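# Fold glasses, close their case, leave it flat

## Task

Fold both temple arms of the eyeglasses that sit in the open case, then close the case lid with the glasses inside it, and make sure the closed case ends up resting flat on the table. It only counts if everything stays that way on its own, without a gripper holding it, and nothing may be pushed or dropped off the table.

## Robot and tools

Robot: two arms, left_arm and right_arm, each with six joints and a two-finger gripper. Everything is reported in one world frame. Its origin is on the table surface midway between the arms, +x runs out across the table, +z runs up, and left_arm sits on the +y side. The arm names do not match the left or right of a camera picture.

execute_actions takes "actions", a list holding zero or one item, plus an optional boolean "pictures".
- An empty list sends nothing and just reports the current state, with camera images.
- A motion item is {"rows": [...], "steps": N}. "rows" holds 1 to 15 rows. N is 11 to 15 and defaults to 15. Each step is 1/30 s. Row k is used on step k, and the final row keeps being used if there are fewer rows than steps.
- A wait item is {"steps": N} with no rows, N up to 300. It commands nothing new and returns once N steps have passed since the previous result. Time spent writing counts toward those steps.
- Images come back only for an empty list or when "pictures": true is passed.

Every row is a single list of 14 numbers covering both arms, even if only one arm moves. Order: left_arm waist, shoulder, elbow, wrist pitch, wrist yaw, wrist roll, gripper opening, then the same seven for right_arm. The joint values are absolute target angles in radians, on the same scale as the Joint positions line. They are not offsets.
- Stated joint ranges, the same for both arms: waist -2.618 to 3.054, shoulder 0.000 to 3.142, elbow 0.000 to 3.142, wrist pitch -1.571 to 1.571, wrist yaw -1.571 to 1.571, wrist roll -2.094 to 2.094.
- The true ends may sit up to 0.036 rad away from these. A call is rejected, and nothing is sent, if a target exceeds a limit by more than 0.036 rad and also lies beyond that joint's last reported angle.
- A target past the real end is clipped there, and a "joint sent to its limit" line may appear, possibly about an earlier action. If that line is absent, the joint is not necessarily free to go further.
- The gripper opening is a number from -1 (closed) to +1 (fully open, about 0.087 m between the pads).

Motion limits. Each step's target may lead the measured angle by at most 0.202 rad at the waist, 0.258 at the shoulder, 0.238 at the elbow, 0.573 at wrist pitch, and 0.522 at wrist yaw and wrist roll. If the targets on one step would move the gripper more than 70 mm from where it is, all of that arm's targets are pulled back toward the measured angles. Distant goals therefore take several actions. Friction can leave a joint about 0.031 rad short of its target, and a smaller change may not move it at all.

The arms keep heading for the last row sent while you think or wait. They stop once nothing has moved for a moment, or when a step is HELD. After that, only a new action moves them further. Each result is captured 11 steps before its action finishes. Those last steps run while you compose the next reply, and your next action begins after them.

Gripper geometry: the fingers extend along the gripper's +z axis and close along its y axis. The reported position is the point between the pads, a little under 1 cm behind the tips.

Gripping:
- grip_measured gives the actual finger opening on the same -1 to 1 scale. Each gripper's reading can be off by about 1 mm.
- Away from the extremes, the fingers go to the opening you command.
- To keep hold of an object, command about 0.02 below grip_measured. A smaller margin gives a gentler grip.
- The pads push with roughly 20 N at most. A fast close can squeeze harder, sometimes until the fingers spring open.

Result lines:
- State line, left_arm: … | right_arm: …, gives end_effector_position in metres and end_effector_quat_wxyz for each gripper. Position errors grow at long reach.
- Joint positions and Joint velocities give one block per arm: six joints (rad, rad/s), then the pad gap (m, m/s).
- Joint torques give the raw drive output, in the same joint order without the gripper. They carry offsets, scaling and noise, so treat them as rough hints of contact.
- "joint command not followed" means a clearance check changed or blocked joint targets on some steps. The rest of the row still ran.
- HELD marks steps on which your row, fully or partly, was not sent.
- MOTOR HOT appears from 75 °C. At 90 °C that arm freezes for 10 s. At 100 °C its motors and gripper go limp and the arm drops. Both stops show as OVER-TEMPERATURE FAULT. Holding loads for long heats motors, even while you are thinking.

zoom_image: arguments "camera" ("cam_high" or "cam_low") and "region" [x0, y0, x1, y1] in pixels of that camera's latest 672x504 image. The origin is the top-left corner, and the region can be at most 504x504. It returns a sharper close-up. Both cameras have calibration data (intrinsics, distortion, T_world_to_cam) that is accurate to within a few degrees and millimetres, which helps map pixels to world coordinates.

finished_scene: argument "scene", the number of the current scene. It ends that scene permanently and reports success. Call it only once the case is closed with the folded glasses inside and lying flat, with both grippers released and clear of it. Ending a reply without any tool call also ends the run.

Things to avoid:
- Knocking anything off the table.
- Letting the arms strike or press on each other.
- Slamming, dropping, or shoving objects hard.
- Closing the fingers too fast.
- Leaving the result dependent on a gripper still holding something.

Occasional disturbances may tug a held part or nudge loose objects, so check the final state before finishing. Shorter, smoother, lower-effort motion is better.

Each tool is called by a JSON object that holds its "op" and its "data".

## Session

{"op": "execute_actions", "data": {"actions": [{"rows":[[0,1,1,-1.2,0,0,-1,0,1,1,-1.2,0,0,-1]]}]}}

{"op": "execute_actions", "data": {"actions": [{"steps":60}], "pictures": true}}

Scene clock: 0.13 s of 5000.00 s.
left_arm: end_effector_position=(+0.2006, -0.1965, +0.1687) grip_measured=-0.923 end_effector_quat_wxyz=(+0.240, -0.059, +0.876, -0.415) | right_arm: end_effector_position=(+0.1252, -0.6252, +0.1711) grip_measured=-0.903 end_effector_quat_wxyz=(+0.310, +0.924, +0.184, -0.132)
Joint positions: left_arm=[-1.141  1.664  1.196 -0.108 -0.13  -1.199  0.003] | right_arm=[-1.405  1.394  1.188 -0.744  0.316  1.382  0.004]
Joint velocities: left_arm=[ 0.74  -0.784 -0.779 -1.253  0.271  1.033 -0.151] | right_arm=[ 0.681 -0.74  -0.593 -0.974 -0.681 -1.092 -0.152]
Joint torques (N m, as the arm reports them, + toward a larger angle): left_arm=[  0.74 -11.48   7.1    1.93  -0.06  -0.04] | right_arm=[ 0.79 -8.15  6.09  1.23  0.17 -0.05]
Motor temperatures (°C, as the motors report them): left_arm=[27 28 27 25 27 24] | right_arm=[26 30 26 26 27 26]
Steps of this call (steps 1 to 4: the first 4 steps of this action). Readings (joint positions):
1: left_arm=[-1.202 1.743 1.278 0.013 -0.166 -1.313] | right_arm=[-1.463 1.460 1.247 -0.655 0.381 1.481]
2: left_arm=[-1.188 1.718 1.252 -0.025 -0.151 -1.274] | right_arm=[-1.449 1.442 1.229 -0.682 0.360 1.449]
4: the state above

Scene clock: 2.13 s of 5000.00 s.
left_arm: end_effector_position=(+0.1872, +0.2597, +0.1519) grip_measured=-1.000 end_effector_quat_wxyz=(+0.192, -0.005, +0.981, +0.004) | right_arm: end_effector_position=(+0.2092, -0.2468, +0.1537) grip_measured=-0.990 end_effector_quat_wxyz=(+0.194, -0.060, +0.979, +0.013)
Joint positions: left_arm=[-0.007  1.014  1.018 -1.188 -0.011 -0.01   0.   ] | right_arm=[-0.009  1.013  1.024 -1.191 -0.     0.008  0.   ]
Joint velocities: left_arm=[-0.002  0.007  0.012  0.051  0.022 -0.022  0.   ] | right_arm=[ 0.007  0.027 -0.012  0.022  0.051  0.051  0.001]
Joint torques (N m, as the arm reports them, + toward a larger angle): left_arm=[ 0.58 -3.28  5.8   1.04  0.06 -0.05] | right_arm=[ 0.74 -2.7   5.29  0.99 -0.01 -0.03]
Motor temperatures (°C, as the motors report them): left_arm=[27 28 27 25 27 24] | right_arm=[26 30 27 26 27 26]
Kept back: nothing.
Steps of this call (steps 1 to 11: the last 11 steps of your previous action; steps 12 to 60: the robot went on to your last target). Readings (joint positions):
1: left_arm=[-1.114 1.637 1.171 -0.152 -0.122 -1.159] | right_arm=[-1.380 1.368 1.168 -0.777 0.294 1.345]
2: left_arm=[-1.085 1.609 1.148 -0.198 -0.114 -1.119] | right_arm=[-1.353 1.340 1.149 -0.809 0.272 1.306]
4: left_arm=[-1.022 1.552 1.111 -0.294 -0.100 -1.035] | right_arm=[-1.292 1.277 1.115 -0.872 0.229 1.219]
8: left_arm=[-0.889 1.426 1.067 -0.494 -0.078 -0.859] | right_arm=[-1.131 1.124 1.065 -0.992 0.147 0.992]
60: the state above
All arms were judged still, so your last target was given up. Only a new action makes them travel on or press farther. Fingers that are still opening or closing keep moving.

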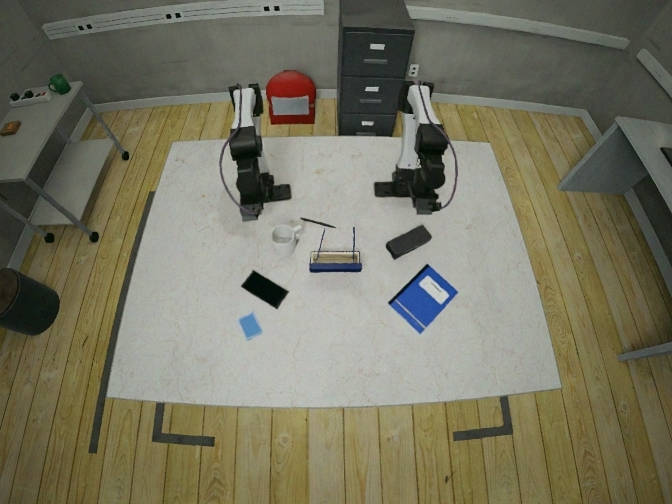

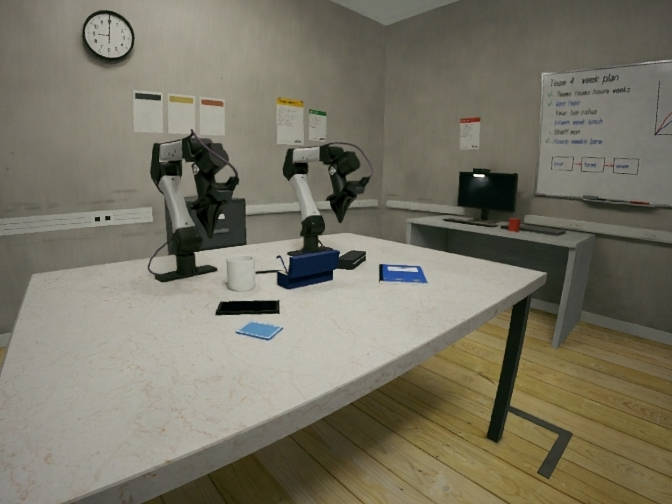

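{"op": "execute_actions", "data": {"actions": [{"rows":[[-0.58,1.65,1.35,-1.02,0,0,-1,0,1,1,-1.2,0,0,-1]]}]}}

{"op": "execute_actions", "data": {"actions": [{"steps":20}]}}

{"op": "execute_actions", "data": {"actions": [{"rows":[[-0.58,1.84,1.35,-1.02,0,0,-1,0,1,1,-1.2,0,0,-1]]}]}}

{"op": "execute_actions", "data": {"actions": [{"rows":[[-0.69,1.95,1.51,-1.05,0,0,-1,0,1,1,-1.2,0,0,-1]]}]}}

{"op": "execute_actions", "data": {"actions": [{"rows":[[-0.775,2.05,1.65,-1.07,0,0,-1,0,1,1,-1.2,0,0,-1]]}]}}

{"op": "execute_actions", "data": {"actions": [{"rows":[[-0.75,2.1,1.77,-1.1,0,0,-1,0,1,1,-1.2,0,0,-1]]}]}}

{"op": "execute_actions", "data": {"actions": [{"rows":[[-0.69,2.18,1.89,-1.12,0,0,-1,0,1,1,-1.2,0,0,-1]]}]}}

{"op": "execute_actions", "data": {"actions": [{"steps":20}]}}

{"op": "execute_actions", "data": {"actions": [{"rows":[[-0.69,1.8,1.89,-1.12,0,0,-1,0,1,1,-1.2,0,0,-1]]}]}}

{"op": "execute_actions", "data": {"actions": [{"rows":[[0,1.5,1.4,-1.12,0,0,-1,0,1,1,-1.2,0,0,-1]]}]}}

{"op": "execute_actions", "data": {"actions": [{"steps":30}], "pictures": true}}

{"op": "zoom_image", "data": {"camera": "cam_high", "region": [270, 200, 390, 290]}}

{"op": "zoom_image", "data": {"camera": "cam_low", "region": [240, 200, 380, 300]}}

Scene clock: 3.77 s of 5000.00 s.
left_arm: end_effector_position=(+0.2359, +0.2220, +0.1764) grip_measured=-1.000 end_effector_quat_wxyz=(+0.212, +0.076, +0.974, -0.011) | right_arm: end_effector_position=(+0.2092, -0.2468, +0.1537) grip_measured=-0.990 end_effector_quat_wxyz=(+0.194, -0.060, +0.979, +0.013)
Joint positions: left_arm=[-0.174  1.191  1.199 -1.151 -0.017 -0.01   0.   ] | right_arm=[-0.009  1.013  1.024 -1.191 -0.     0.008  0.   ]
Joint velocities: left_arm=[-1.414  1.643  1.516  0.637  0.022  0.081  0.   ] | right_arm=[ 0.012  0.007 -0.002  0.037  0.037  0.051 -0.001]
Joint torques (N m, as the arm reports them, + toward a larger angle): left_arm=[-0.73 -1.67  7.26  1.21  0.05 -0.06] | right_arm=[ 0.82 -2.9   5.33  0.99  0.01 -0.03]
Motor temperatures (°C, as the motors report them): left_arm=[27 28 28 25 27 24] | right_arm=[26 30 27 26 27 26]
Steps of this call (steps 1 to 45: nothing new was sent; steps 46 to 49: the first 4 steps of this action). Readings (joint positions):
46: left_arm=[-0.029 1.035 1.042 -1.198 -0.017 -0.010] | right_arm=[-0.009 1.013 1.024 -1.191 -0.000 0.008]
47: left_arm=[-0.077 1.080 1.091 -1.192 -0.017 -0.010] | right_arm=[-0.009 1.013 1.024 -1.191 -0.000 0.008]
49: the state above

Scene clock: 4.43 s of 5000.00 s.
left_arm: end_effector_position=(+0.2650, +0.0879, +0.0992) grip_measured=-1.000 end_effector_quat_wxyz=(+0.101, +0.282, +0.954, -0.030) | right_arm: end_effector_position=(+0.2092, -0.2468, +0.1537) grip_measured=-0.990 end_effector_quat_wxyz=(+0.194, -0.060, +0.979, +0.013)
Joint positions: left_arm=[-0.588  1.673  1.337 -1.024 -0.001 -0.008  0.   ] | right_arm=[-0.009  1.013  1.024 -1.191 -0.     0.008  0.   ]
Joint velocities: left_arm=[-0.007 -0.032  0.007  0.037  0.007  0.007  0.   ] | right_arm=[ 0.007 -0.002 -0.007 -0.022  0.037 -0.037 -0.   ]
Joint torques (N m, as the arm reports them, + toward a larger angle): left_arm=[  0.67 -10.42   8.46   0.89  -0.03  -0.07] | right_arm=[ 0.76 -2.73  5.35  1.01  0.   -0.02]
Motor temperatures (°C, as the motors report them): left_arm=[27 28 28 25 27 24] | right_arm=[26 30 27 26 27 26]
Kept back: nothing.
Steps of this call (steps 1 to 11: the last 11 steps of your previous action; steps 12 to 20: the robot went on to your last target). Readings (joint positions):
1: left_arm=[-0.226 1.250 1.247 -1.128 -0.017 -0.010] | right_arm=[-0.009 1.013 1.024 -1.191 -0.000 0.008]
2: left_arm=[-0.280 1.311 1.285 -1.103 -0.017 -0.010] | right_arm=[-0.009 1.013 1.024 -1.191 -0.000 0.008]
4: left_arm=[-0.390 1.435 1.328 -1.060 -0.016 -0.010] | right_arm=[-0.009 1.013 1.024 -1.191 -0.000 0.008]
8: left_arm=[-0.569 1.649 1.337 -1.025 -0.005 -0.008] | right_arm=[-0.009 1.013 1.024 -1.191 -0.000 0.008]
20: the state above

Scene clock: 4.57 s of 5000.00 s.
left_arm: end_effector_position=(+0.2664, +0.0870, +0.0700) grip_measured=-1.000 end_effector_quat_wxyz=(+0.056, +0.283, +0.957, -0.017) | right_arm: end_effector_position=(+0.2092, -0.2468, +0.1537) grip_measured=-0.990 end_effector_quat_wxyz=(+0.194, -0.060, +0.979, +0.013)
Joint positions: left_arm=[-0.588  1.784  1.349 -1.018 -0.001 -0.008  0.   ] | right_arm=[-0.009  1.013  1.024 -1.191 -0.     0.008  0.   ]
Joint velocities: left_arm=[ 0.007  1.013 -0.012  0.007  0.022 -0.081  0.   ] | right_arm=[-0.007  0.007 -0.007 -0.051 -0.037  0.022 -0.   ]
Joint torques (N m, as the arm reports them, + toward a larger angle): left_arm=[ 0.66 -9.89  7.23  0.64 -0.04 -0.07] | right_arm=[ 0.7  -2.68  5.37  1.   -0.01 -0.01]
Motor temperatures (°C, as the motors report them): left_arm=[27 28 28 25 27 24] | right_arm=[26 30 27 26 27 26]
Steps of this call (steps 1 to 4: the first 4 steps of this action). Readings (joint positions):
1: left_arm=[-0.588 1.688 1.341 -1.026 -0.001 -0.008] | right_arm=[-0.009 1.013 1.024 -1.191 -0.000 0.008]
2: left_arm=[-0.588 1.715 1.348 -1.024 -0.001 -0.008] | right_arm=[-0.009 1.013 1.024 -1.191 -0.000 0.008]
4: the state above

Scene clock: 5.07 s of 5000.00 s.
left_arm: end_effector_position=(+0.2731, +0.0536, +0.0562) grip_measured=-1.000 end_effector_quat_wxyz=(+0.038, +0.319, +0.947, -0.010) | right_arm: end_effector_position=(+0.2092, -0.2468, +0.1537) grip_measured=-0.990 end_effector_quat_wxyz=(+0.194, -0.060, +0.979, +0.013)
Joint positions: left_arm=[-0.663  1.925  1.474 -1.042 -0.006 -0.008  0.   ] | right_arm=[-0.009  1.013  1.024 -1.191 -0.     0.008  0.   ]
Joint velocities: left_arm=[-0.623  0.256  0.432  0.11   0.081 -0.007  0.   ] | right_arm=[ 0.007 -0.012 -0.002  0.022 -0.037  0.037 -0.001]
Joint torques (N m, as the arm reports them, + toward a larger angle): left_arm=[ 0.89 -9.98  7.77  0.32 -0.01 -0.07] | right_arm=[ 0.77 -2.69  5.37  1.02 -0.01 -0.02]
Motor temperatures (°C, as the motors report them): left_arm=[27 29 28 25 27 24] | right_arm=[26 30 27 26 27 26]
Steps of this call (steps 1 to 11: the last 11 steps of your previous action; steps 12 to 15: the first 4 steps of this action). Readings (joint positions):
12: left_arm=[-0.597 1.868 1.375 -1.040 -0.004 -0.008] | right_arm=[-0.009 1.013 1.024 -1.191 -0.000 0.008]
13: left_arm=[-0.616 1.892 1.418 -1.050 -0.005 -0.008] | right_arm=[-0.009 1.013 1.024 -1.191 -0.000 0.008]
15: the state above

Scene clock: 5.57 s of 5000.00 s.
left_arm: end_effector_position=(+0.2778, +0.0098, +0.0580) grip_measured=-1.000 end_effector_quat_wxyz=(+0.050, +0.359, +0.932, -0.017) | right_arm: end_effector_position=(+0.2092, -0.2469, +0.1537) grip_measured=-0.990 end_effector_quat_wxyz=(+0.194, -0.061, +0.979, +0.013)
Joint positions: left_arm=[-0.749  2.019  1.615 -1.063 -0.005 -0.008  0.   ] | right_arm=[-0.009  1.013  1.024 -1.192 -0.     0.007  0.   ]
Joint velocities: left_arm=[-0.471  0.374  0.393  0.081 -0.007  0.037  0.   ] | right_arm=[-0.017  0.007 -0.012 -0.022  0.066 -0.022 -0.   ]
Joint torques (N m, as the arm reports them, + toward a larger angle): left_arm=[  0.32 -10.99   7.86   0.3   -0.01  -0.06] | right_arm=[ 0.75 -2.74  5.35  1.   -0.02 -0.01]
Motor temperatures (°C, as the motors report them): left_arm=[27 29 28 25 27 24] | right_arm=[26 30 27 26 27 26]
Steps of this call (steps 1 to 11: the last 11 steps of your previous action; steps 12 to 15: the first 4 steps of this action). Readings (joint positions):
12: left_arm=[-0.703 1.949 1.515 -1.062 -0.004 -0.008] | right_arm=[-0.009 1.013 1.024 -1.192 -0.000 0.007]
13: left_arm=[-0.716 1.978 1.561 -1.072 -0.005 -0.008] | right_arm=[-0.009 1.013 1.024 -1.192 -0.000 0.007]
15: the state above

Scene clock: 6.07 s of 5000.00 s.
left_arm: end_effector_position=(+0.2909, -0.0110, +0.0627) grip_measured=-1.000 end_effector_quat_wxyz=(+0.062, +0.366, +0.928, -0.023) | right_arm: end_effector_position=(+0.2092, -0.2469, +0.1537) grip_measured=-0.990 end_effector_quat_wxyz=(+0.194, -0.061, +0.979, +0.013)
Joint positions: left_arm=[-0.765  2.084  1.732 -1.088 -0.003 -0.008  0.   ] | right_arm=[-0.009  1.013  1.024 -1.192 -0.     0.007  0.   ]
Joint velocities: left_arm=[0.139 0.085 0.359 0.037 0.037 0.022 0.   ] | right_arm=[ 0.002  0.012 -0.012 -0.11   0.007  0.051  0.001]
Joint torques (N m, as the arm reports them, + toward a larger angle): left_arm=[  0.61 -11.27   8.52   0.54  -0.04  -0.07] | right_arm=[ 0.73 -2.79  5.35  1.01  0.01 -0.05]
Motor temperatures (°C, as the motors report them): left_arm=[27 29 28 25 27 24] | right_arm=[26 30 27 26 27 26]
Steps of this call (steps 1 to 11: the last 11 steps of your previous action; steps 12 to 15: the first 4 steps of this action). Readings (joint positions):
12: left_arm=[-0.778 2.049 1.649 -1.080 -0.003 -0.008] | right_arm=[-0.009 1.013 1.024 -1.192 -0.000 0.007]
13: left_arm=[-0.774 2.066 1.686 -1.089 -0.003 -0.008] | right_arm=[-0.009 1.013 1.024 -1.192 -0.000 0.007]
15: the state above

Scene clock: 6.57 s of 5000.00 s.
left_arm: end_effector_position=(+0.3235, -0.0142, +0.0675) grip_measured=-1.000 end_effector_quat_wxyz=(+0.080, +0.343, +0.936, -0.029) | right_arm: end_effector_position=(+0.2092, -0.2469, +0.1537) grip_measured=-0.990 end_effector_quat_wxyz=(+0.194, -0.061, +0.979, +0.013)
Joint positions: left_arm=[-0.715  2.152  1.857 -1.106 -0.001 -0.007  0.   ] | right_arm=[-0.009  1.013  1.024 -1.192 -0.     0.007  0.   ]
Joint velocities: left_arm=[0.383 0.276 0.305 0.022 0.037 0.022 0.   ] | right_arm=[ 0.007  0.007  0.012  0.037 -0.051  0.037  0.   ]
Joint torques (N m, as the arm reports them, + toward a larger angle): left_arm=[  0.22 -12.14   8.54   0.49  -0.05  -0.06] | right_arm=[ 0.8  -2.68  5.27  1.    0.01 -0.03]
Motor temperatures (°C, as the motors report them): left_arm=[27 29 28 25 27 24] | right_arm=[26 30 27 26 27 26]
Steps of this call (steps 1 to 11: the last 11 steps of your previous action; steps 12 to 15: the first 4 steps of this action). Readings (joint positions):
12: left_arm=[-0.750 2.098 1.773 -1.107 -0.002 -0.007] | right_arm=[-0.009 1.013 1.024 -1.192 -0.000 0.007]
13: left_arm=[-0.741 2.121 1.813 -1.114 -0.001 -0.007] | right_arm=[-0.009 1.013 1.024 -1.192 -0.000 0.007]
15: the state above

Scene clock: 7.23 s of 5000.00 s.
left_arm: end_effector_position=(+0.3319, -0.0050, +0.0627) grip_measured=-1.000 end_effector_quat_wxyz=(+0.075, +0.329, +0.941, -0.026) | right_arm: end_effector_position=(+0.2092, -0.2469, +0.1537) grip_measured=-0.990 end_effector_quat_wxyz=(+0.194, -0.061, +0.979, +0.013)
Joint positions: left_arm=[-0.686  2.168  1.864 -1.108 -0.001 -0.007  0.   ] | right_arm=[-0.009  1.013  1.024 -1.192 -0.     0.007  0.   ]
Joint velocities: left_arm=[-0.007  0.012 -0.022  0.11   0.007  0.022  0.   ] | right_arm=[ 0.007 -0.037 -0.012  0.022 -0.051 -0.007 -0.   ]
Joint torques (N m, as the arm reports them, + toward a larger angle): left_arm=[ -0.28 -12.02   9.55   0.6   -0.03  -0.07] | right_arm=[ 0.73 -2.75  5.32  0.99 -0.02 -0.03]
Motor temperatures (°C, as the motors report them): left_arm=[27 29 28 25 27 24] | right_arm=[26 30 27 26 27 26]
Kept back: nothing.
Steps of this call (steps 1 to 11: the last 11 steps of your previous action; steps 12 to 20: the robot went on to your last target). Readings (joint positions):
1: left_arm=[-0.704 2.159 1.863 -1.106 -0.001 -0.007] | right_arm=[-0.009 1.013 1.024 -1.192 -0.000 0.007]
2: left_arm=[-0.694 2.163 1.864 -1.106 -0.001 -0.007] | right_arm=[-0.009 1.013 1.024 -1.192 -0.000 0.007]
4: left_arm=[-0.686 2.168 1.864 -1.107 -0.001 -0.007] | right_arm=[-0.009 1.013 1.024 -1.192 -0.000 0.007]
8: left_arm=[-0.686 2.168 1.864 -1.108 -0.001 -0.007] | right_arm=[-0.009 1.013 1.024 -1.192 -0.000 0.007]
20: the state above

Scene clock: 7.37 s of 5000.00 s.
left_arm: end_effector_position=(+0.3323, -0.0053, +0.1013) grip_measured=-1.000 end_effector_quat_wxyz=(+0.116, +0.328, +0.937, -0.041) | right_arm: end_effector_position=(+0.2092, -0.2469, +0.1537) grip_measured=-0.990 end_effector_quat_wxyz=(+0.194, -0.061, +0.979, +0.013)
Joint positions: left_arm=[-0.686  2.069  1.861 -1.115 -0.001 -0.007  0.   ] | right_arm=[-0.009  1.013  1.024 -1.192 -0.     0.007  0.   ]
Joint velocities: left_arm=[ 0.007 -1.175  0.002 -0.11   0.037  0.066  0.   ] | right_arm=[-0.002  0.017  0.012 -0.007 -0.095  0.007 -0.   ]
Joint torques (N m, as the arm reports them, + toward a larger angle): left_arm=[ -0.11 -17.07   9.09   0.85  -0.04  -0.09] | right_arm=[ 0.77 -2.76  5.38  1.01  0.   -0.04]
Motor temperatures (°C, as the motors report them): left_arm=[27 29 28 25 27 24] | right_arm=[26 30 27 26 27 26]
Steps of this call (steps 1 to 4: the first 4 steps of this action). Readings (joint positions):
1: left_arm=[-0.686 2.156 1.863 -1.108 -0.001 -0.007] | right_arm=[-0.009 1.013 1.024 -1.192 -0.000 0.007]
2: left_arm=[-0.686 2.138 1.861 -1.114 -0.001 -0.007] | right_arm=[-0.009 1.013 1.024 -1.192 -0.000 0.007]
4: the state above

Scene clock: 7.87 s of 5000.00 s.
left_arm: end_effector_position=(+0.3189, +0.0696, +0.2094) grip_measured=-1.000 end_effector_quat_wxyz=(+0.246, +0.255, +0.932, -0.074) | right_arm: end_effector_position=(+0.2092, -0.2469, +0.1537) grip_measured=-0.990 end_effector_quat_wxyz=(+0.194, -0.061, +0.979, +0.013)
Joint positions: left_arm=[-0.544  1.628  1.668 -1.092  0.01  -0.007  0.   ] | right_arm=[-0.009  1.013  1.024 -1.192 -0.     0.007  0.   ]
Joint velocities: left_arm=[ 1.58  -1.277 -1.736 -0.007 -0.095 -0.066  0.   ] | right_arm=[ 0.007  0.002 -0.012  0.007  0.037 -0.037 -0.   ]
Joint torques (N m, as the arm reports them, + toward a larger angle): left_arm=[ 0.46 -9.08  6.07  1.14 -0.11 -0.1 ] | right_arm=[ 0.74 -2.7   5.27  1.    0.01 -0.01]
Motor temperatures (°C, as the motors report them): left_arm=[27 29 28 25 27 24] | right_arm=[26 30 27 26 27 26]
Steps of this call (steps 1 to 11: the last 11 steps of your previous action; steps 12 to 15: the first 4 steps of this action). Readings (joint positions):
12: left_arm=[-0.672 1.754 1.856 -1.092 0.006 -0.007] | right_arm=[-0.009 1.013 1.024 -1.192 -0.000 0.007]
13: left_arm=[-0.642 1.717 1.794 -1.087 0.010 -0.007] | right_arm=[-0.009 1.013 1.024 -1.192 -0.000 0.007]
15: the state above

Scene clock: 8.87 s of 5000.00 s.
left_arm: end_effector_position=(+0.3095, +0.2638, +0.1618) grip_measured=-1.000 end_effector_quat_wxyz=(+0.174, -0.011, +0.985, +0.005) | right_arm: end_effector_position=(+0.2092, -0.2469, +0.1537) grip_measured=-0.990 end_effector_quat_wxyz=(+0.194, -0.061, +0.979, +0.013)
Joint positions: left_arm=[ 0.008  1.519  1.412 -1.113 -0.009 -0.006  0.   ] | right_arm=[-0.009  1.013  1.024 -1.192 -0.     0.007  0.   ]
Joint velocities: left_arm=[-0.012 -0.012  0.007  0.007 -0.007 -0.007  0.   ] | right_arm=[-0.012 -0.007  0.012  0.051  0.022 -0.037 -0.   ]
Joint torques (N m, as the arm reports them, + toward a larger angle): left_arm=[-0.45 -8.68  6.46  1.01  0.04 -0.08] | right_arm=[ 0.76 -2.74  5.27  0.99  0.   -0.04]
Motor temperatures (°C, as the motors report them): left_arm=[27 29 28 25 27 24] | right_arm=[26 30 27 26 27 26]
Kept back: nothing.
Steps of this call (steps 1 to 11: the last 11 steps of your previous action; steps 12 to 30: the robot went on to your last target). Readings (joint positions):
1: left_arm=[-0.485 1.587 1.608 -1.093 0.010 -0.007] | right_arm=[-0.009 1.013 1.024 -1.192 -0.000 0.007]
2: left_arm=[-0.422 1.554 1.551 -1.095 0.008 -0.007] | right_arm=[-0.009 1.013 1.024 -1.192 -0.000 0.007]
4: left_arm=[-0.284 1.521 1.466 -1.104 0.008 -0.006] | right_arm=[-0.009 1.013 1.024 -1.192 -0.000 0.007]
8: left_arm=[-0.018 1.519 1.412 -1.113 -0.004 -0.006] | right_arm=[-0.009 1.013 1.024 -1.192 -0.000 0.007]
30: the state above
All arms were judged still, so your last target was given up. Only a new action makes them travel on or press farther. Fingers that are still opening or closing keep moving.

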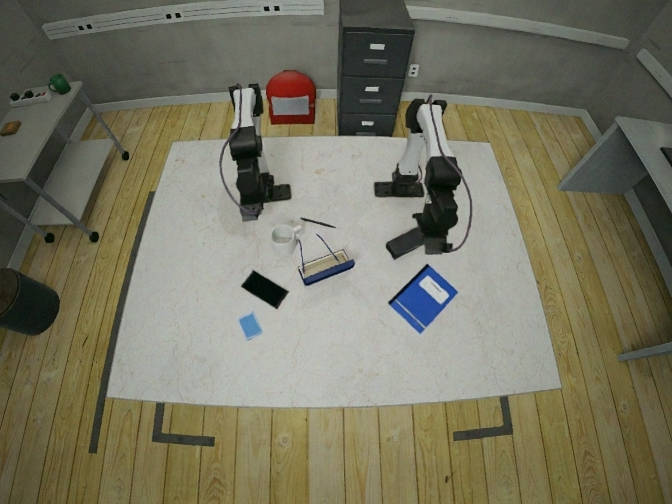

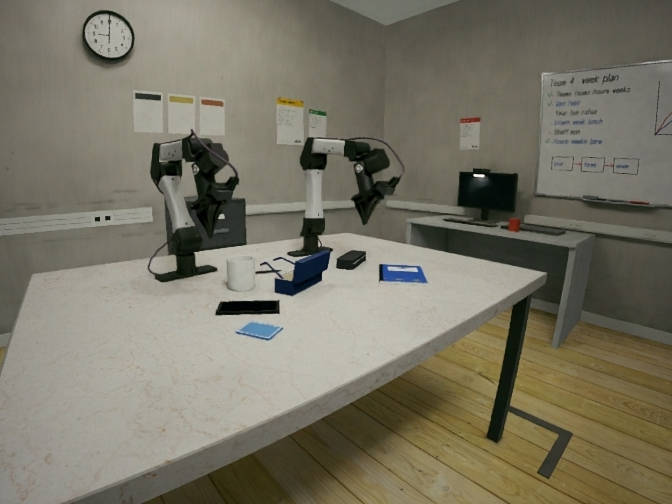

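Region (270, 200, 390, 290) of cam_high's 672x504 image, scaled by 4.200, with more detail than that image has; it fills the top 378 rows of this view, and the rest is white.

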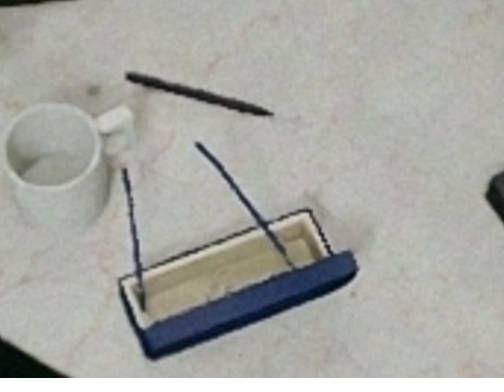

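Region (240, 200, 380, 300) of cam_low's 672x504 image, scaled by 3.600, with more detail than that image has; it fills the top 360 rows of this view, and the rest is white.

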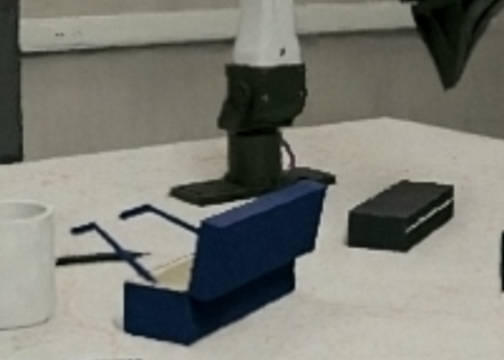

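{"op": "execute_actions", "data": {"actions": [{"rows":[[-0.81,1.9,1.7,-1.09,0,0,-1,0,1,1,-1.2,0,0,-1]]}]}}

{"op": "execute_actions", "data": {"actions": [{"steps":25}]}}

{"op": "execute_actions", "data": {"actions": [{"rows":[[-0.81,2.08,1.7,-1.09,0,0,-1,0,1,1,-1.2,0,0,-1]]}]}}

{"op": "execute_actions", "data": {"actions": [{"rows":[[-0.82,2.15,1.8,-1.07,0,0,-1,0,1,1,-1.2,0,0,-1]]}]}}

{"op": "execute_actions", "data": {"actions": [{"rows":[[-0.83,2.21,1.89,-1.04,0,0,-1,0,1,1,-1.2,0,0,-1]]}]}}

{"op": "execute_actions", "data": {"actions": [{"rows":[[-0.79,2.23,1.89,-0.95,0,0,-1,0,1,1,-1.2,0,0,-1]]}]}}

{"op": "execute_actions", "data": {"actions": [{"steps":25}], "pictures": true}}

{"op": "zoom_image", "data": {"camera": "cam_high", "region": [270, 200, 390, 290]}}

{"op": "zoom_image", "data": {"camera": "cam_low", "region": [240, 200, 380, 300]}}

Scene clock: 10.33 s of 5000.00 s.
left_arm: end_effector_position=(+0.3563, +0.2145, +0.1652) grip_measured=-1.000 end_effector_quat_wxyz=(+0.182, +0.061, +0.981, -0.004) | right_arm: end_effector_position=(+0.2092, -0.2469, +0.1537) grip_measured=-0.990 end_effector_quat_wxyz=(+0.194, -0.061, +0.979, +0.013)
Joint positions: left_arm=[-0.139  1.696  1.605 -1.115 -0.018 -0.006  0.   ] | right_arm=[-0.009  1.013  1.024 -1.192 -0.     0.007  0.   ]
Joint velocities: left_arm=[-1.316  1.502  1.116  0.476 -0.051 -0.051  0.   ] | right_arm=[-0.007 -0.027  0.012 -0.022 -0.022 -0.007 -0.001]
Joint torques (N m, as the arm reports them, + toward a larger angle): left_arm=[-1.04 -5.95  6.01  0.53  0.05 -0.07] | right_arm=[ 0.61 -2.75  5.35  1.02  0.   -0.03]
Motor temperatures (°C, as the motors report them): left_arm=[27 29 28 25 27 24] | right_arm=[26 30 27 27 27 26]
Steps of this call (steps 1 to 40: nothing new was sent; steps 41 to 44: the first 4 steps of this action). Readings (joint positions):
41: left_arm=[-0.009 1.543 1.444 -1.135 -0.016 -0.006] | right_arm=[-0.009 1.013 1.024 -1.192 -0.000 0.007]
42: left_arm=[-0.045 1.589 1.503 -1.142 -0.018 -0.006] | right_arm=[-0.009 1.013 1.024 -1.192 -0.000 0.007]
44: the state above

Scene clock: 11.17 s of 5000.00 s.
left_arm: end_effector_position=(+0.2711, -0.0195, +0.1064) grip_measured=-1.000 end_effector_quat_wxyz=(+0.110, +0.387, +0.914, -0.051) | right_arm: end_effector_position=(+0.2092, -0.2469, +0.1537) grip_measured=-0.990 end_effector_quat_wxyz=(+0.194, -0.061, +0.979, +0.013)
Joint positions: left_arm=[-0.811  1.926  1.676 -1.078  0.007 -0.006  0.   ] | right_arm=[-0.009  1.013  1.024 -1.192 -0.     0.007  0.   ]
Joint velocities: left_arm=[-0.012 -0.007 -0.012 -0.037 -0.037 -0.037  0.   ] | right_arm=[-0.007 -0.012  0.012 -0.037 -0.007  0.037 -0.   ]
Joint torques (N m, as the arm reports them, + toward a larger angle): left_arm=[  0.18 -13.2    9.47   0.77  -0.1   -0.09] | right_arm=[ 0.8  -2.69  5.3   1.02  0.01  0.  ]
Motor temperatures (°C, as the motors report them): left_arm=[27 30 28 25 27 24] | right_arm=[26 30 27 27 27 26]
Kept back: nothing.
Steps of this call (steps 1 to 11: the last 11 steps of your previous action; steps 12 to 25: the robot went on to your last target). Readings (joint positions):
1: left_arm=[-0.187 1.746 1.637 -1.101 -0.017 -0.006] | right_arm=[-0.009 1.013 1.024 -1.192 -0.000 0.007]
2: left_arm=[-0.238 1.791 1.655 -1.090 -0.017 -0.006] | right_arm=[-0.009 1.013 1.024 -1.192 -0.000 0.007]
4: left_arm=[-0.352 1.864 1.668 -1.079 -0.017 -0.006] | right_arm=[-0.009 1.013 1.024 -1.192 -0.000 0.007]
8: left_arm=[-0.609 1.926 1.668 -1.078 -0.014 -0.006] | right_arm=[-0.009 1.013 1.024 -1.192 -0.000 0.007]
25: the state above

Scene clock: 11.30 s of 5000.00 s.
left_arm: end_effector_position=(+0.2733, -0.0218, +0.0779) grip_measured=-1.000 end_effector_quat_wxyz=(+0.077, +0.388, +0.918, -0.037) | right_arm: end_effector_position=(+0.2092, -0.2469, +0.1537) grip_measured=-0.990 end_effector_quat_wxyz=(+0.194, -0.061, +0.979, +0.013)
Joint positions: left_arm=[-0.811  2.018  1.696 -1.078  0.007 -0.006  0.   ] | right_arm=[-0.009  1.013  1.024 -1.192 -0.     0.007  0.   ]
Joint velocities: left_arm=[ 0.007  0.877 -0.012 -0.081 -0.007  0.037  0.   ] | right_arm=[-0.002 -0.007 -0.012 -0.007 -0.066 -0.007 -0.001]
Joint torques (N m, as the arm reports them, + toward a larger angle): left_arm=[  0.24 -11.01   7.55   0.7   -0.1   -0.08] | right_arm=[ 0.8  -2.69  5.34  0.99  0.01 -0.04]
Motor temperatures (°C, as the motors report them): left_arm=[27 30 28 25 27 24] | right_arm=[26 30 27 27 27 26]
Steps of this call (steps 1 to 4: the first 4 steps of this action). Readings (joint positions):
1: left_arm=[-0.811 1.939 1.682 -1.082 0.007 -0.006] | right_arm=[-0.009 1.013 1.024 -1.192 -0.000 0.007]
2: left_arm=[-0.811 1.961 1.692 -1.081 0.007 -0.006] | right_arm=[-0.009 1.013 1.024 -1.192 -0.000 0.007]
4: the state above

Scene clock: 11.80 s of 5000.00 s.
left_arm: end_effector_position=(+0.2817, -0.0305, +0.0526) grip_measured=-1.000 end_effector_quat_wxyz=(+0.053, +0.389, +0.919, -0.027) | right_arm: end_effector_position=(+0.2092, -0.2469, +0.1537) grip_measured=-0.990 end_effector_quat_wxyz=(+0.194, -0.061, +0.979, +0.013)
Joint positions: left_arm=[-0.811  2.132  1.765 -1.085  0.007 -0.006  0.   ] | right_arm=[-0.009  1.013  1.024 -1.192 -0.     0.007  0.   ]
Joint velocities: left_arm=[-0.002  0.11   0.256  0.183 -0.051 -0.022  0.   ] | right_arm=[-0.002 -0.012 -0.007 -0.007  0.066  0.007  0.001]
Joint torques (N m, as the arm reports them, + toward a larger angle): left_arm=[ -0.42 -11.7    8.79   0.55  -0.1   -0.08] | right_arm=[ 0.73 -2.75  5.39  1.01 -0.02 -0.01]
Motor temperatures (°C, as the motors report them): left_arm=[27 30 28 25 27 24] | right_arm=[26 30 27 27 27 26]
Steps of this call (steps 1 to 11: the last 11 steps of your previous action; steps 12 to 15: the first 4 steps of this action). Readings (joint positions):
12: left_arm=[-0.811 2.103 1.710 -1.095 0.007 -0.006] | right_arm=[-0.009 1.013 1.024 -1.192 -0.000 0.007]
13: left_arm=[-0.811 2.116 1.735 -1.097 0.007 -0.006] | right_arm=[-0.009 1.013 1.024 -1.192 -0.000 0.007]
15: the state above

Scene clock: 12.30 s of 5000.00 s.
left_arm: end_effector_position=(+0.2985, -0.0523, +0.0542) grip_measured=-1.000 end_effector_quat_wxyz=(+0.080, +0.391, +0.916, -0.038) | right_arm: end_effector_position=(+0.2092, -0.2469, +0.1537) grip_measured=-0.990 end_effector_quat_wxyz=(+0.194, -0.061, +0.979, +0.013)
Joint positions: left_arm=[-0.818  2.185  1.857 -1.066  0.007 -0.006  0.   ] | right_arm=[-0.009  1.013  1.024 -1.192 -0.     0.007  0.   ]
Joint velocities: left_arm=[-0.061  0.217  0.242  0.242 -0.007 -0.007  0.   ] | right_arm=[ 0.012 -0.012 -0.002  0.007 -0.007  0.022 -0.   ]
Joint torques (N m, as the arm reports them, + toward a larger angle): left_arm=[ -0.4  -12.32   8.78   0.62  -0.1   -0.08] | right_arm=[ 0.68 -2.74  5.34  0.98 -0.03 -0.02]
Motor temperatures (°C, as the motors report them): left_arm=[27 30 28 25 27 24] | right_arm=[26 30 27 27 27 26]
Steps of this call (steps 1 to 11: the last 11 steps of your previous action; steps 12 to 15: the first 4 steps of this action). Readings (joint positions):
12: left_arm=[-0.812 2.144 1.794 -1.089 0.007 -0.006] | right_arm=[-0.009 1.013 1.024 -1.192 -0.000 0.007]
13: left_arm=[-0.814 2.161 1.823 -1.087 0.007 -0.006] | right_arm=[-0.009 1.013 1.024 -1.192 -0.000 0.007]
15: the state above

Scene clock: 12.80 s of 5000.00 s.
left_arm: end_effector_position=(+0.3123, -0.0605, +0.0478) grip_measured=-1.000 end_effector_quat_wxyz=(+0.100, +0.386, +0.916, -0.047) | right_arm: end_effector_position=(+0.2092, -0.2469, +0.1537) grip_measured=-0.990 end_effector_quat_wxyz=(+0.194, -0.061, +0.979, +0.013)
Joint positions: left_arm=[-0.808  2.206  1.864 -1.008  0.007 -0.006  0.   ] | right_arm=[-0.009  1.013  1.024 -1.192 -0.     0.007  0.   ]
Joint velocities: left_arm=[0.144 0.095 0.007 0.3   0.037 0.007 0.   ] | right_arm=[ 0.017 -0.012 -0.002  0.022  0.051  0.022 -0.001]
Joint torques (N m, as the arm reports them, + toward a larger angle): left_arm=[  0.77 -12.07   9.68   1.02  -0.1   -0.09] | right_arm=[ 0.72 -2.71  5.32  0.97 -0.01 -0.02]
Motor temperatures (°C, as the motors report them): left_arm=[27 30 29 25 27 24] | right_arm=[26 30 27 27 27 26]
Steps of this call (steps 1 to 11: the last 11 steps of your previous action; steps 12 to 15: the first 4 steps of this action). Readings (joint positions):
12: left_arm=[-0.821 2.197 1.864 -1.048 0.007 -0.006] | right_arm=[-0.009 1.013 1.024 -1.192 -0.000 0.007]
13: left_arm=[-0.818 2.200 1.864 -1.033 0.007 -0.006] | right_arm=[-0.009 1.013 1.024 -1.192 -0.000 0.007]
15: the state above

Scene clock: 13.63 s of 5000.00 s.
left_arm: end_effector_position=(+0.3230, -0.0629, +0.0447) grip_measured=-1.000 end_effector_quat_wxyz=(+0.114, +0.379, +0.917, -0.052) | right_arm: end_effector_position=(+0.2092, -0.2469, +0.1537) grip_measured=-0.990 end_effector_quat_wxyz=(+0.194, -0.061, +0.979, +0.013)
Joint positions: left_arm=[-0.795  2.215  1.864 -0.969  0.007 -0.006  0.   ] | right_arm=[-0.009  1.013  1.024 -1.192 -0.     0.007  0.   ]
Joint velocities: left_arm=[ 0.017 -0.002  0.007  0.007 -0.007 -0.007  0.   ] | right_arm=[-0.012 -0.002 -0.012 -0.051 -0.007  0.007  0.001]
Joint torques (N m, as the arm reports them, + toward a larger angle): left_arm=[  0.45 -12.38   9.67   1.13  -0.1   -0.08] | right_arm=[ 0.82 -2.68  5.31  1.01 -0.01 -0.04]
Motor temperatures (°C, as the motors report them): left_arm=[27 30 29 25 27 24] | right_arm=[26 30 28 27 27 26]
Kept back: nothing.
Steps of this call (steps 1 to 11: the last 11 steps of your previous action; steps 12 to 25: the robot went on to your last target). Readings (joint positions):
1: left_arm=[-0.803 2.209 1.864 -0.999 0.007 -0.006] | right_arm=[-0.009 1.013 1.024 -1.192 -0.000 0.007]
2: left_arm=[-0.799 2.212 1.864 -0.992 0.007 -0.006] | right_arm=[-0.009 1.013 1.024 -1.192 -0.000 0.007]
4: left_arm=[-0.795 2.215 1.864 -0.984 0.007 -0.006] | right_arm=[-0.009 1.013 1.024 -1.192 -0.000 0.007]
8: left_arm=[-0.795 2.215 1.864 -0.974 0.007 -0.006] | right_arm=[-0.009 1.013 1.024 -1.192 -0.000 0.007]
25: the state above

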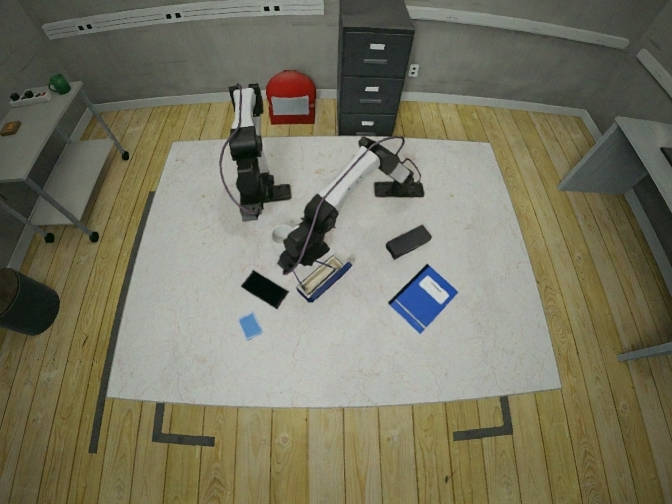

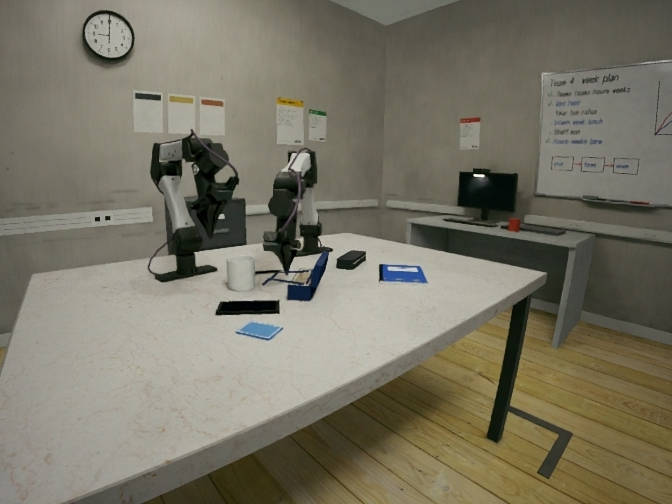

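Region (270, 200, 390, 290) of cam_high's 672x504 image, scaled by 4.200, with more detail than that image has; it fills the top 378 rows of this view, and the rest is white.

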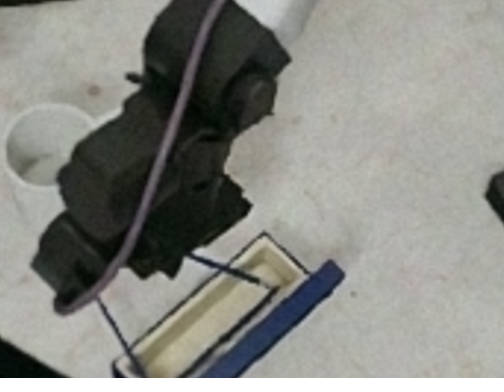

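Region (240, 200, 380, 300) of cam_low's 672x504 image, scaled by 3.600, with more detail than that image has; it fills the top 360 rows of this view, and the rest is white.

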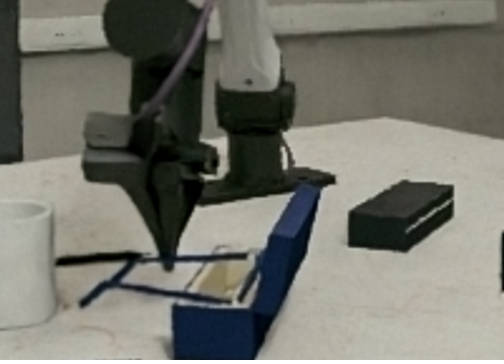

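{"op": "execute_actions", "data": {"actions": [{"rows":[[-0.79,2.23,1.89,-0.95,0,0,-1,-0.1,2.45,2.58,-1.45,0,1.5,-1]]}]}}

{"op": "execute_actions", "data": {"actions": [{"steps":50}]}}

{"op": "execute_actions", "data": {"actions": [{"rows":[[-0.79,2.23,1.89,-0.95,0,0,-1,0.2,2.6,2.58,-1.45,0,1.5,-1]]}]}}

{"op": "execute_actions", "data": {"actions": [{"steps":30}], "pictures": true}}

{"op": "zoom_image", "data": {"camera": "cam_low", "region": [240, 220, 380, 320]}}

Scene clock: 14.57 s of 5000.00 s.
left_arm: end_effector_position=(+0.3230, -0.0629, +0.0447) grip_measured=-1.000 end_effector_quat_wxyz=(+0.114, +0.379, +0.917, -0.052) | right_arm: end_effector_position=(+0.2362, -0.2424, +0.1826) grip_measured=-0.990 end_effector_quat_wxyz=(+0.108, +0.163, +0.980, +0.027)
Joint positions: left_arm=[-0.795  2.215  1.864 -0.969  0.007 -0.006  0.   ] | right_arm=[-0.082  1.291  1.32  -1.377 -0.004  0.388  0.   ]
Joint velocities: left_arm=[-0.017 -0.002  0.007 -0.081  0.022  0.022  0.   ] | right_arm=[-0.247  2.474  2.557 -0.52   0.022  2.806  0.001]
Joint torques (N m, as the arm reports them, + toward a larger angle): left_arm=[  0.45 -12.4    9.64   1.13  -0.1   -0.08] | right_arm=[ 0.   -2.24  6.36  0.93  0.08  0.05]
Motor temperatures (°C, as the motors report them): left_arm=[27 31 29 25 27 24] | right_arm=[26 30 28 27 27 26]
Steps of this call (steps 1 to 15: the robot went on to your last target; steps 16 to 24: nothing new was sent; steps 25 to 28: the first 4 steps of this action). Readings (joint positions):
25: left_arm=[-0.795 2.215 1.864 -0.969 0.007 -0.006] | right_arm=[-0.022 1.049 1.066 -1.250 -0.005 0.087]
26: left_arm=[-0.795 2.215 1.864 -0.969 0.007 -0.006] | right_arm=[-0.049 1.122 1.147 -1.321 -0.005 0.187]
28: the state above

Scene clock: 16.23 s of 5000.00 s.
left_arm: end_effector_position=(+0.3230, -0.0629, +0.0447) grip_measured=-1.000 end_effector_quat_wxyz=(+0.114, +0.379, +0.917, -0.052) | right_arm: end_effector_position=(+0.5440, -0.2030, +0.1201) grip_measured=-0.990 end_effector_quat_wxyz=(+0.081, +0.656, +0.746, +0.082)
Joint positions: left_arm=[-0.795  2.215  1.864 -0.969  0.007 -0.006  0.   ] | right_arm=[-0.09   2.461  2.561 -1.439 -0.004  1.493  0.   ]
Joint velocities: left_arm=[-0.012 -0.012 -0.017  0.037 -0.066 -0.037  0.   ] | right_arm=[-0.002  0.012 -0.007  0.022  0.007 -0.022 -0.   ]
Joint torques (N m, as the arm reports them, + toward a larger angle): left_arm=[  0.46 -12.42   9.65   1.12  -0.1   -0.08] | right_arm=[ -0.62 -16.66   7.86   0.63   0.08   0.1 ]
Motor temperatures (°C, as the motors report them): left_arm=[27 31 29 25 27 24] | right_arm=[26 31 28 27 27 26]
Kept back: nothing.
Steps of this call (steps 1 to 11: the last 11 steps of your previous action; steps 12 to 45: the robot went on to your last target; steps 46 to 50: nothing new was sent). Readings (joint positions):
1: left_arm=[-0.795 2.215 1.864 -0.969 0.007 -0.006] | right_arm=[-0.088 1.377 1.409 -1.391 -0.004 0.487]
2: left_arm=[-0.795 2.215 1.864 -0.969 0.007 -0.006] | right_arm=[-0.090 1.464 1.497 -1.401 -0.004 0.586]
4: left_arm=[-0.795 2.215 1.864 -0.969 0.007 -0.006] | right_arm=[-0.090 1.631 1.666 -1.410 -0.004 0.774]
8: left_arm=[-0.795 2.215 1.864 -0.969 0.007 -0.006] | right_arm=[-0.090 1.942 1.978 -1.420 -0.004 1.119]
50: the state above
All arms were judged still, so your last target was given up. Only a new action makes them travel on or press farther. Fingers that are still opening or closing keep moving.

Scene clock: 16.37 s of 5000.00 s.
left_arm: end_effector_position=(+0.3230, -0.0629, +0.0447) grip_measured=-1.000 end_effector_quat_wxyz=(+0.114, +0.379, +0.917, -0.052) | right_arm: end_effector_position=(+0.5381, -0.1661, +0.1033) grip_measured=-0.990 end_effector_quat_wxyz=(+0.070, +0.629, +0.771, +0.070)
Joint positions: left_arm=[-0.795  2.215  1.864 -0.969  0.007 -0.006  0.   ] | right_arm=[-0.015  2.496  2.564 -1.44   0.004  1.493  0.   ]
Joint velocities: left_arm=[-0.007  0.007 -0.022  0.051 -0.066  0.007  0.   ] | right_arm=[ 0.896  0.418 -0.007 -0.037  0.007 -0.022  0.001]
Joint torques (N m, as the arm reports them, + toward a larger angle): left_arm=[  0.47 -12.39   9.65   1.13  -0.1   -0.09] | right_arm=[  3.09 -13.05   7.11   0.62   0.07   0.07]
Motor temperatures (°C, as the motors report them): left_arm=[27 31 29 25 27 24] | right_arm=[26 31 28 27 27 26]
Steps of this call (steps 1 to 4: the first 4 steps of this action). Readings (joint positions):
1: left_arm=[-0.795 2.215 1.864 -0.969 0.007 -0.006] | right_arm=[-0.082 2.466 2.562 -1.440 -0.001 1.493]
2: left_arm=[-0.795 2.215 1.864 -0.969 0.007 -0.006] | right_arm=[-0.068 2.473 2.564 -1.440 0.003 1.493]
4: the state above

Scene clock: 17.37 s of 5000.00 s.
left_arm: end_effector_position=(+0.3230, -0.0629, +0.0447) grip_measured=-1.000 end_effector_quat_wxyz=(+0.114, +0.379, +0.917, -0.052) | right_arm: end_effector_position=(+0.5291, -0.1319, +0.0818) grip_measured=-0.990 end_effector_quat_wxyz=(+0.051, +0.604, +0.793, +0.059)
Joint positions: left_arm=[-0.795  2.215  1.864 -0.969  0.007 -0.006  0.   ] | right_arm=[ 0.051  2.54   2.564 -1.439 -0.002  1.493  0.   ]
Joint velocities: left_arm=[-0.017 -0.022  0.012  0.007  0.007 -0.066  0.   ] | right_arm=[-0.002  0.007  0.002 -0.007  0.037 -0.037 -0.   ]
Joint torques (N m, as the arm reports them, + toward a larger angle): left_arm=[  0.45 -12.41   9.67   1.13  -0.1   -0.09] | right_arm=[  0.31 -17.38   6.58   0.57   0.14   0.05]
Motor temperatures (°C, as the motors report them): left_arm=[27 31 29 26 27 24] | right_arm=[26 32 28 27 27 26]
Kept back: nothing.
Steps of this call (steps 1 to 11: the last 11 steps of your previous action; steps 12 to 15: the robot was to go on to your last target, HELD on every step; steps 16 to 30: nothing new was sent). Readings (joint positions):
1: left_arm=[-0.795 2.215 1.864 -0.969 0.007 -0.006] | right_arm=[0.019 2.511 2.564 -1.440 0.004 1.493]
2: left_arm=[-0.795 2.215 1.864 -0.969 0.007 -0.006] | right_arm=[0.056 2.526 2.564 -1.440 0.004 1.493]
3: left_arm=[-0.795 2.215 1.864 -0.969 0.007 -0.006] | right_arm=[0.085 2.536 2.564 -1.439 0.001 1.493] HELD
4: left_arm=[-0.795 2.215 1.864 -0.969 0.007 -0.006] | right_arm=[0.108 2.543 2.564 -1.439 -0.004 1.493] HELD
5: left_arm=[-0.795 2.215 1.864 -0.969 0.007 -0.006] | right_arm=[0.118 2.545 2.564 -1.439 -0.007 1.493] HELD
6: left_arm=[-0.795 2.215 1.864 -0.969 0.007 -0.006] | right_arm=[0.119 2.545 2.564 -1.439 -0.009 1.493] HELD
7: left_arm=[-0.795 2.215 1.864 -0.969 0.007 -0.006] | right_arm=[0.112 2.542 2.564 -1.439 -0.009 1.493] HELD
8: left_arm=[-0.795 2.215 1.864 -0.969 0.007 -0.006] | right_arm=[0.101 2.540 2.564 -1.439 -0.009 1.493] HELD
9: left_arm=[-0.795 2.215 1.864 -0.969 0.007 -0.006] | right_arm=[0.089 2.540 2.564 -1.439 -0.009 1.493] HELD
10: left_arm=[-0.795 2.215 1.864 -0.969 0.007 -0.006] | right_arm=[0.077 2.540 2.564 -1.439 -0.007 1.493] HELD
11: left_arm=[-0.795 2.215 1.864 -0.969 0.007 -0.006] | right_arm=[0.066 2.540 2.564 -1.439 -0.006 1.493] HELD
12: left_arm=[-0.795 2.215 1.864 -0.969 0.007 -0.006] | right_arm=[0.058 2.540 2.564 -1.439 -0.005 1.493] HELD
13: left_arm=[-0.795 2.215 1.864 -0.969 0.007 -0.006] | right_arm=[0.053 2.540 2.564 -1.439 -0.004 1.493] HELD
14: left_arm=[-0.795 2.215 1.864 -0.969 0.007 -0.006] | right_arm=[0.050 2.540 2.564 -1.439 -0.003 1.493] HELD
15: left_arm=[-0.795 2.215 1.864 -0.969 0.007 -0.006] | right_arm=[0.050 2.540 2.564 -1.439 -0.002 1.493] HELD
30: the state above
A step was HELD (marked above), so your last target was given up. An arm can still carry out its HELD step.
joint command not followed: on one or more control steps a check withheld the commanded joint targets of the right arm, and it was not sent them on those steps.
cause: the commanded joint targets would bring a part of the robot too close to another arm (this arm's forearm (the part past joint 3) and the other arm's wrist (the part past joint 4)); next, command targets that bring no part of the robot closer to that arm.

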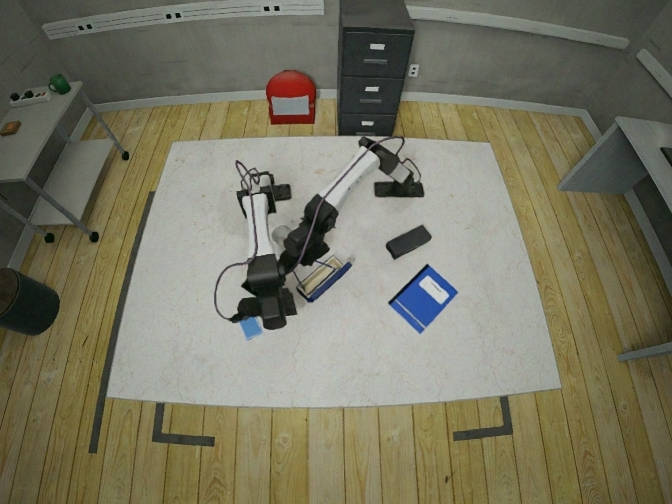

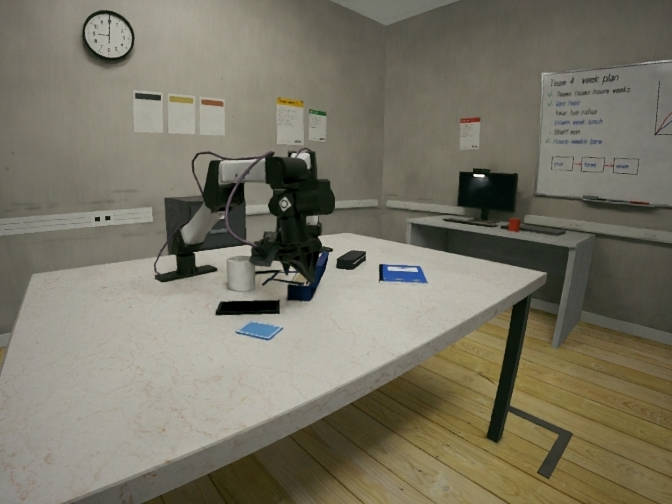

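Region (240, 220, 380, 320) of cam_low's 672x504 image, scaled by 3.600, with more detail than that image has; it fills the top 360 rows of this view, and the rest is white.

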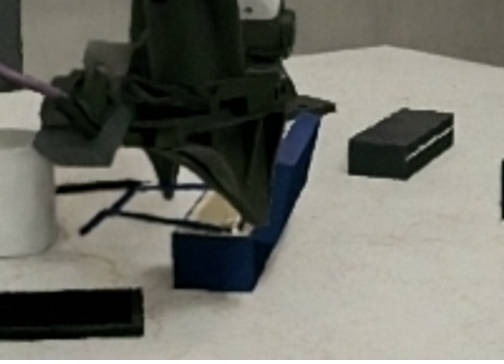

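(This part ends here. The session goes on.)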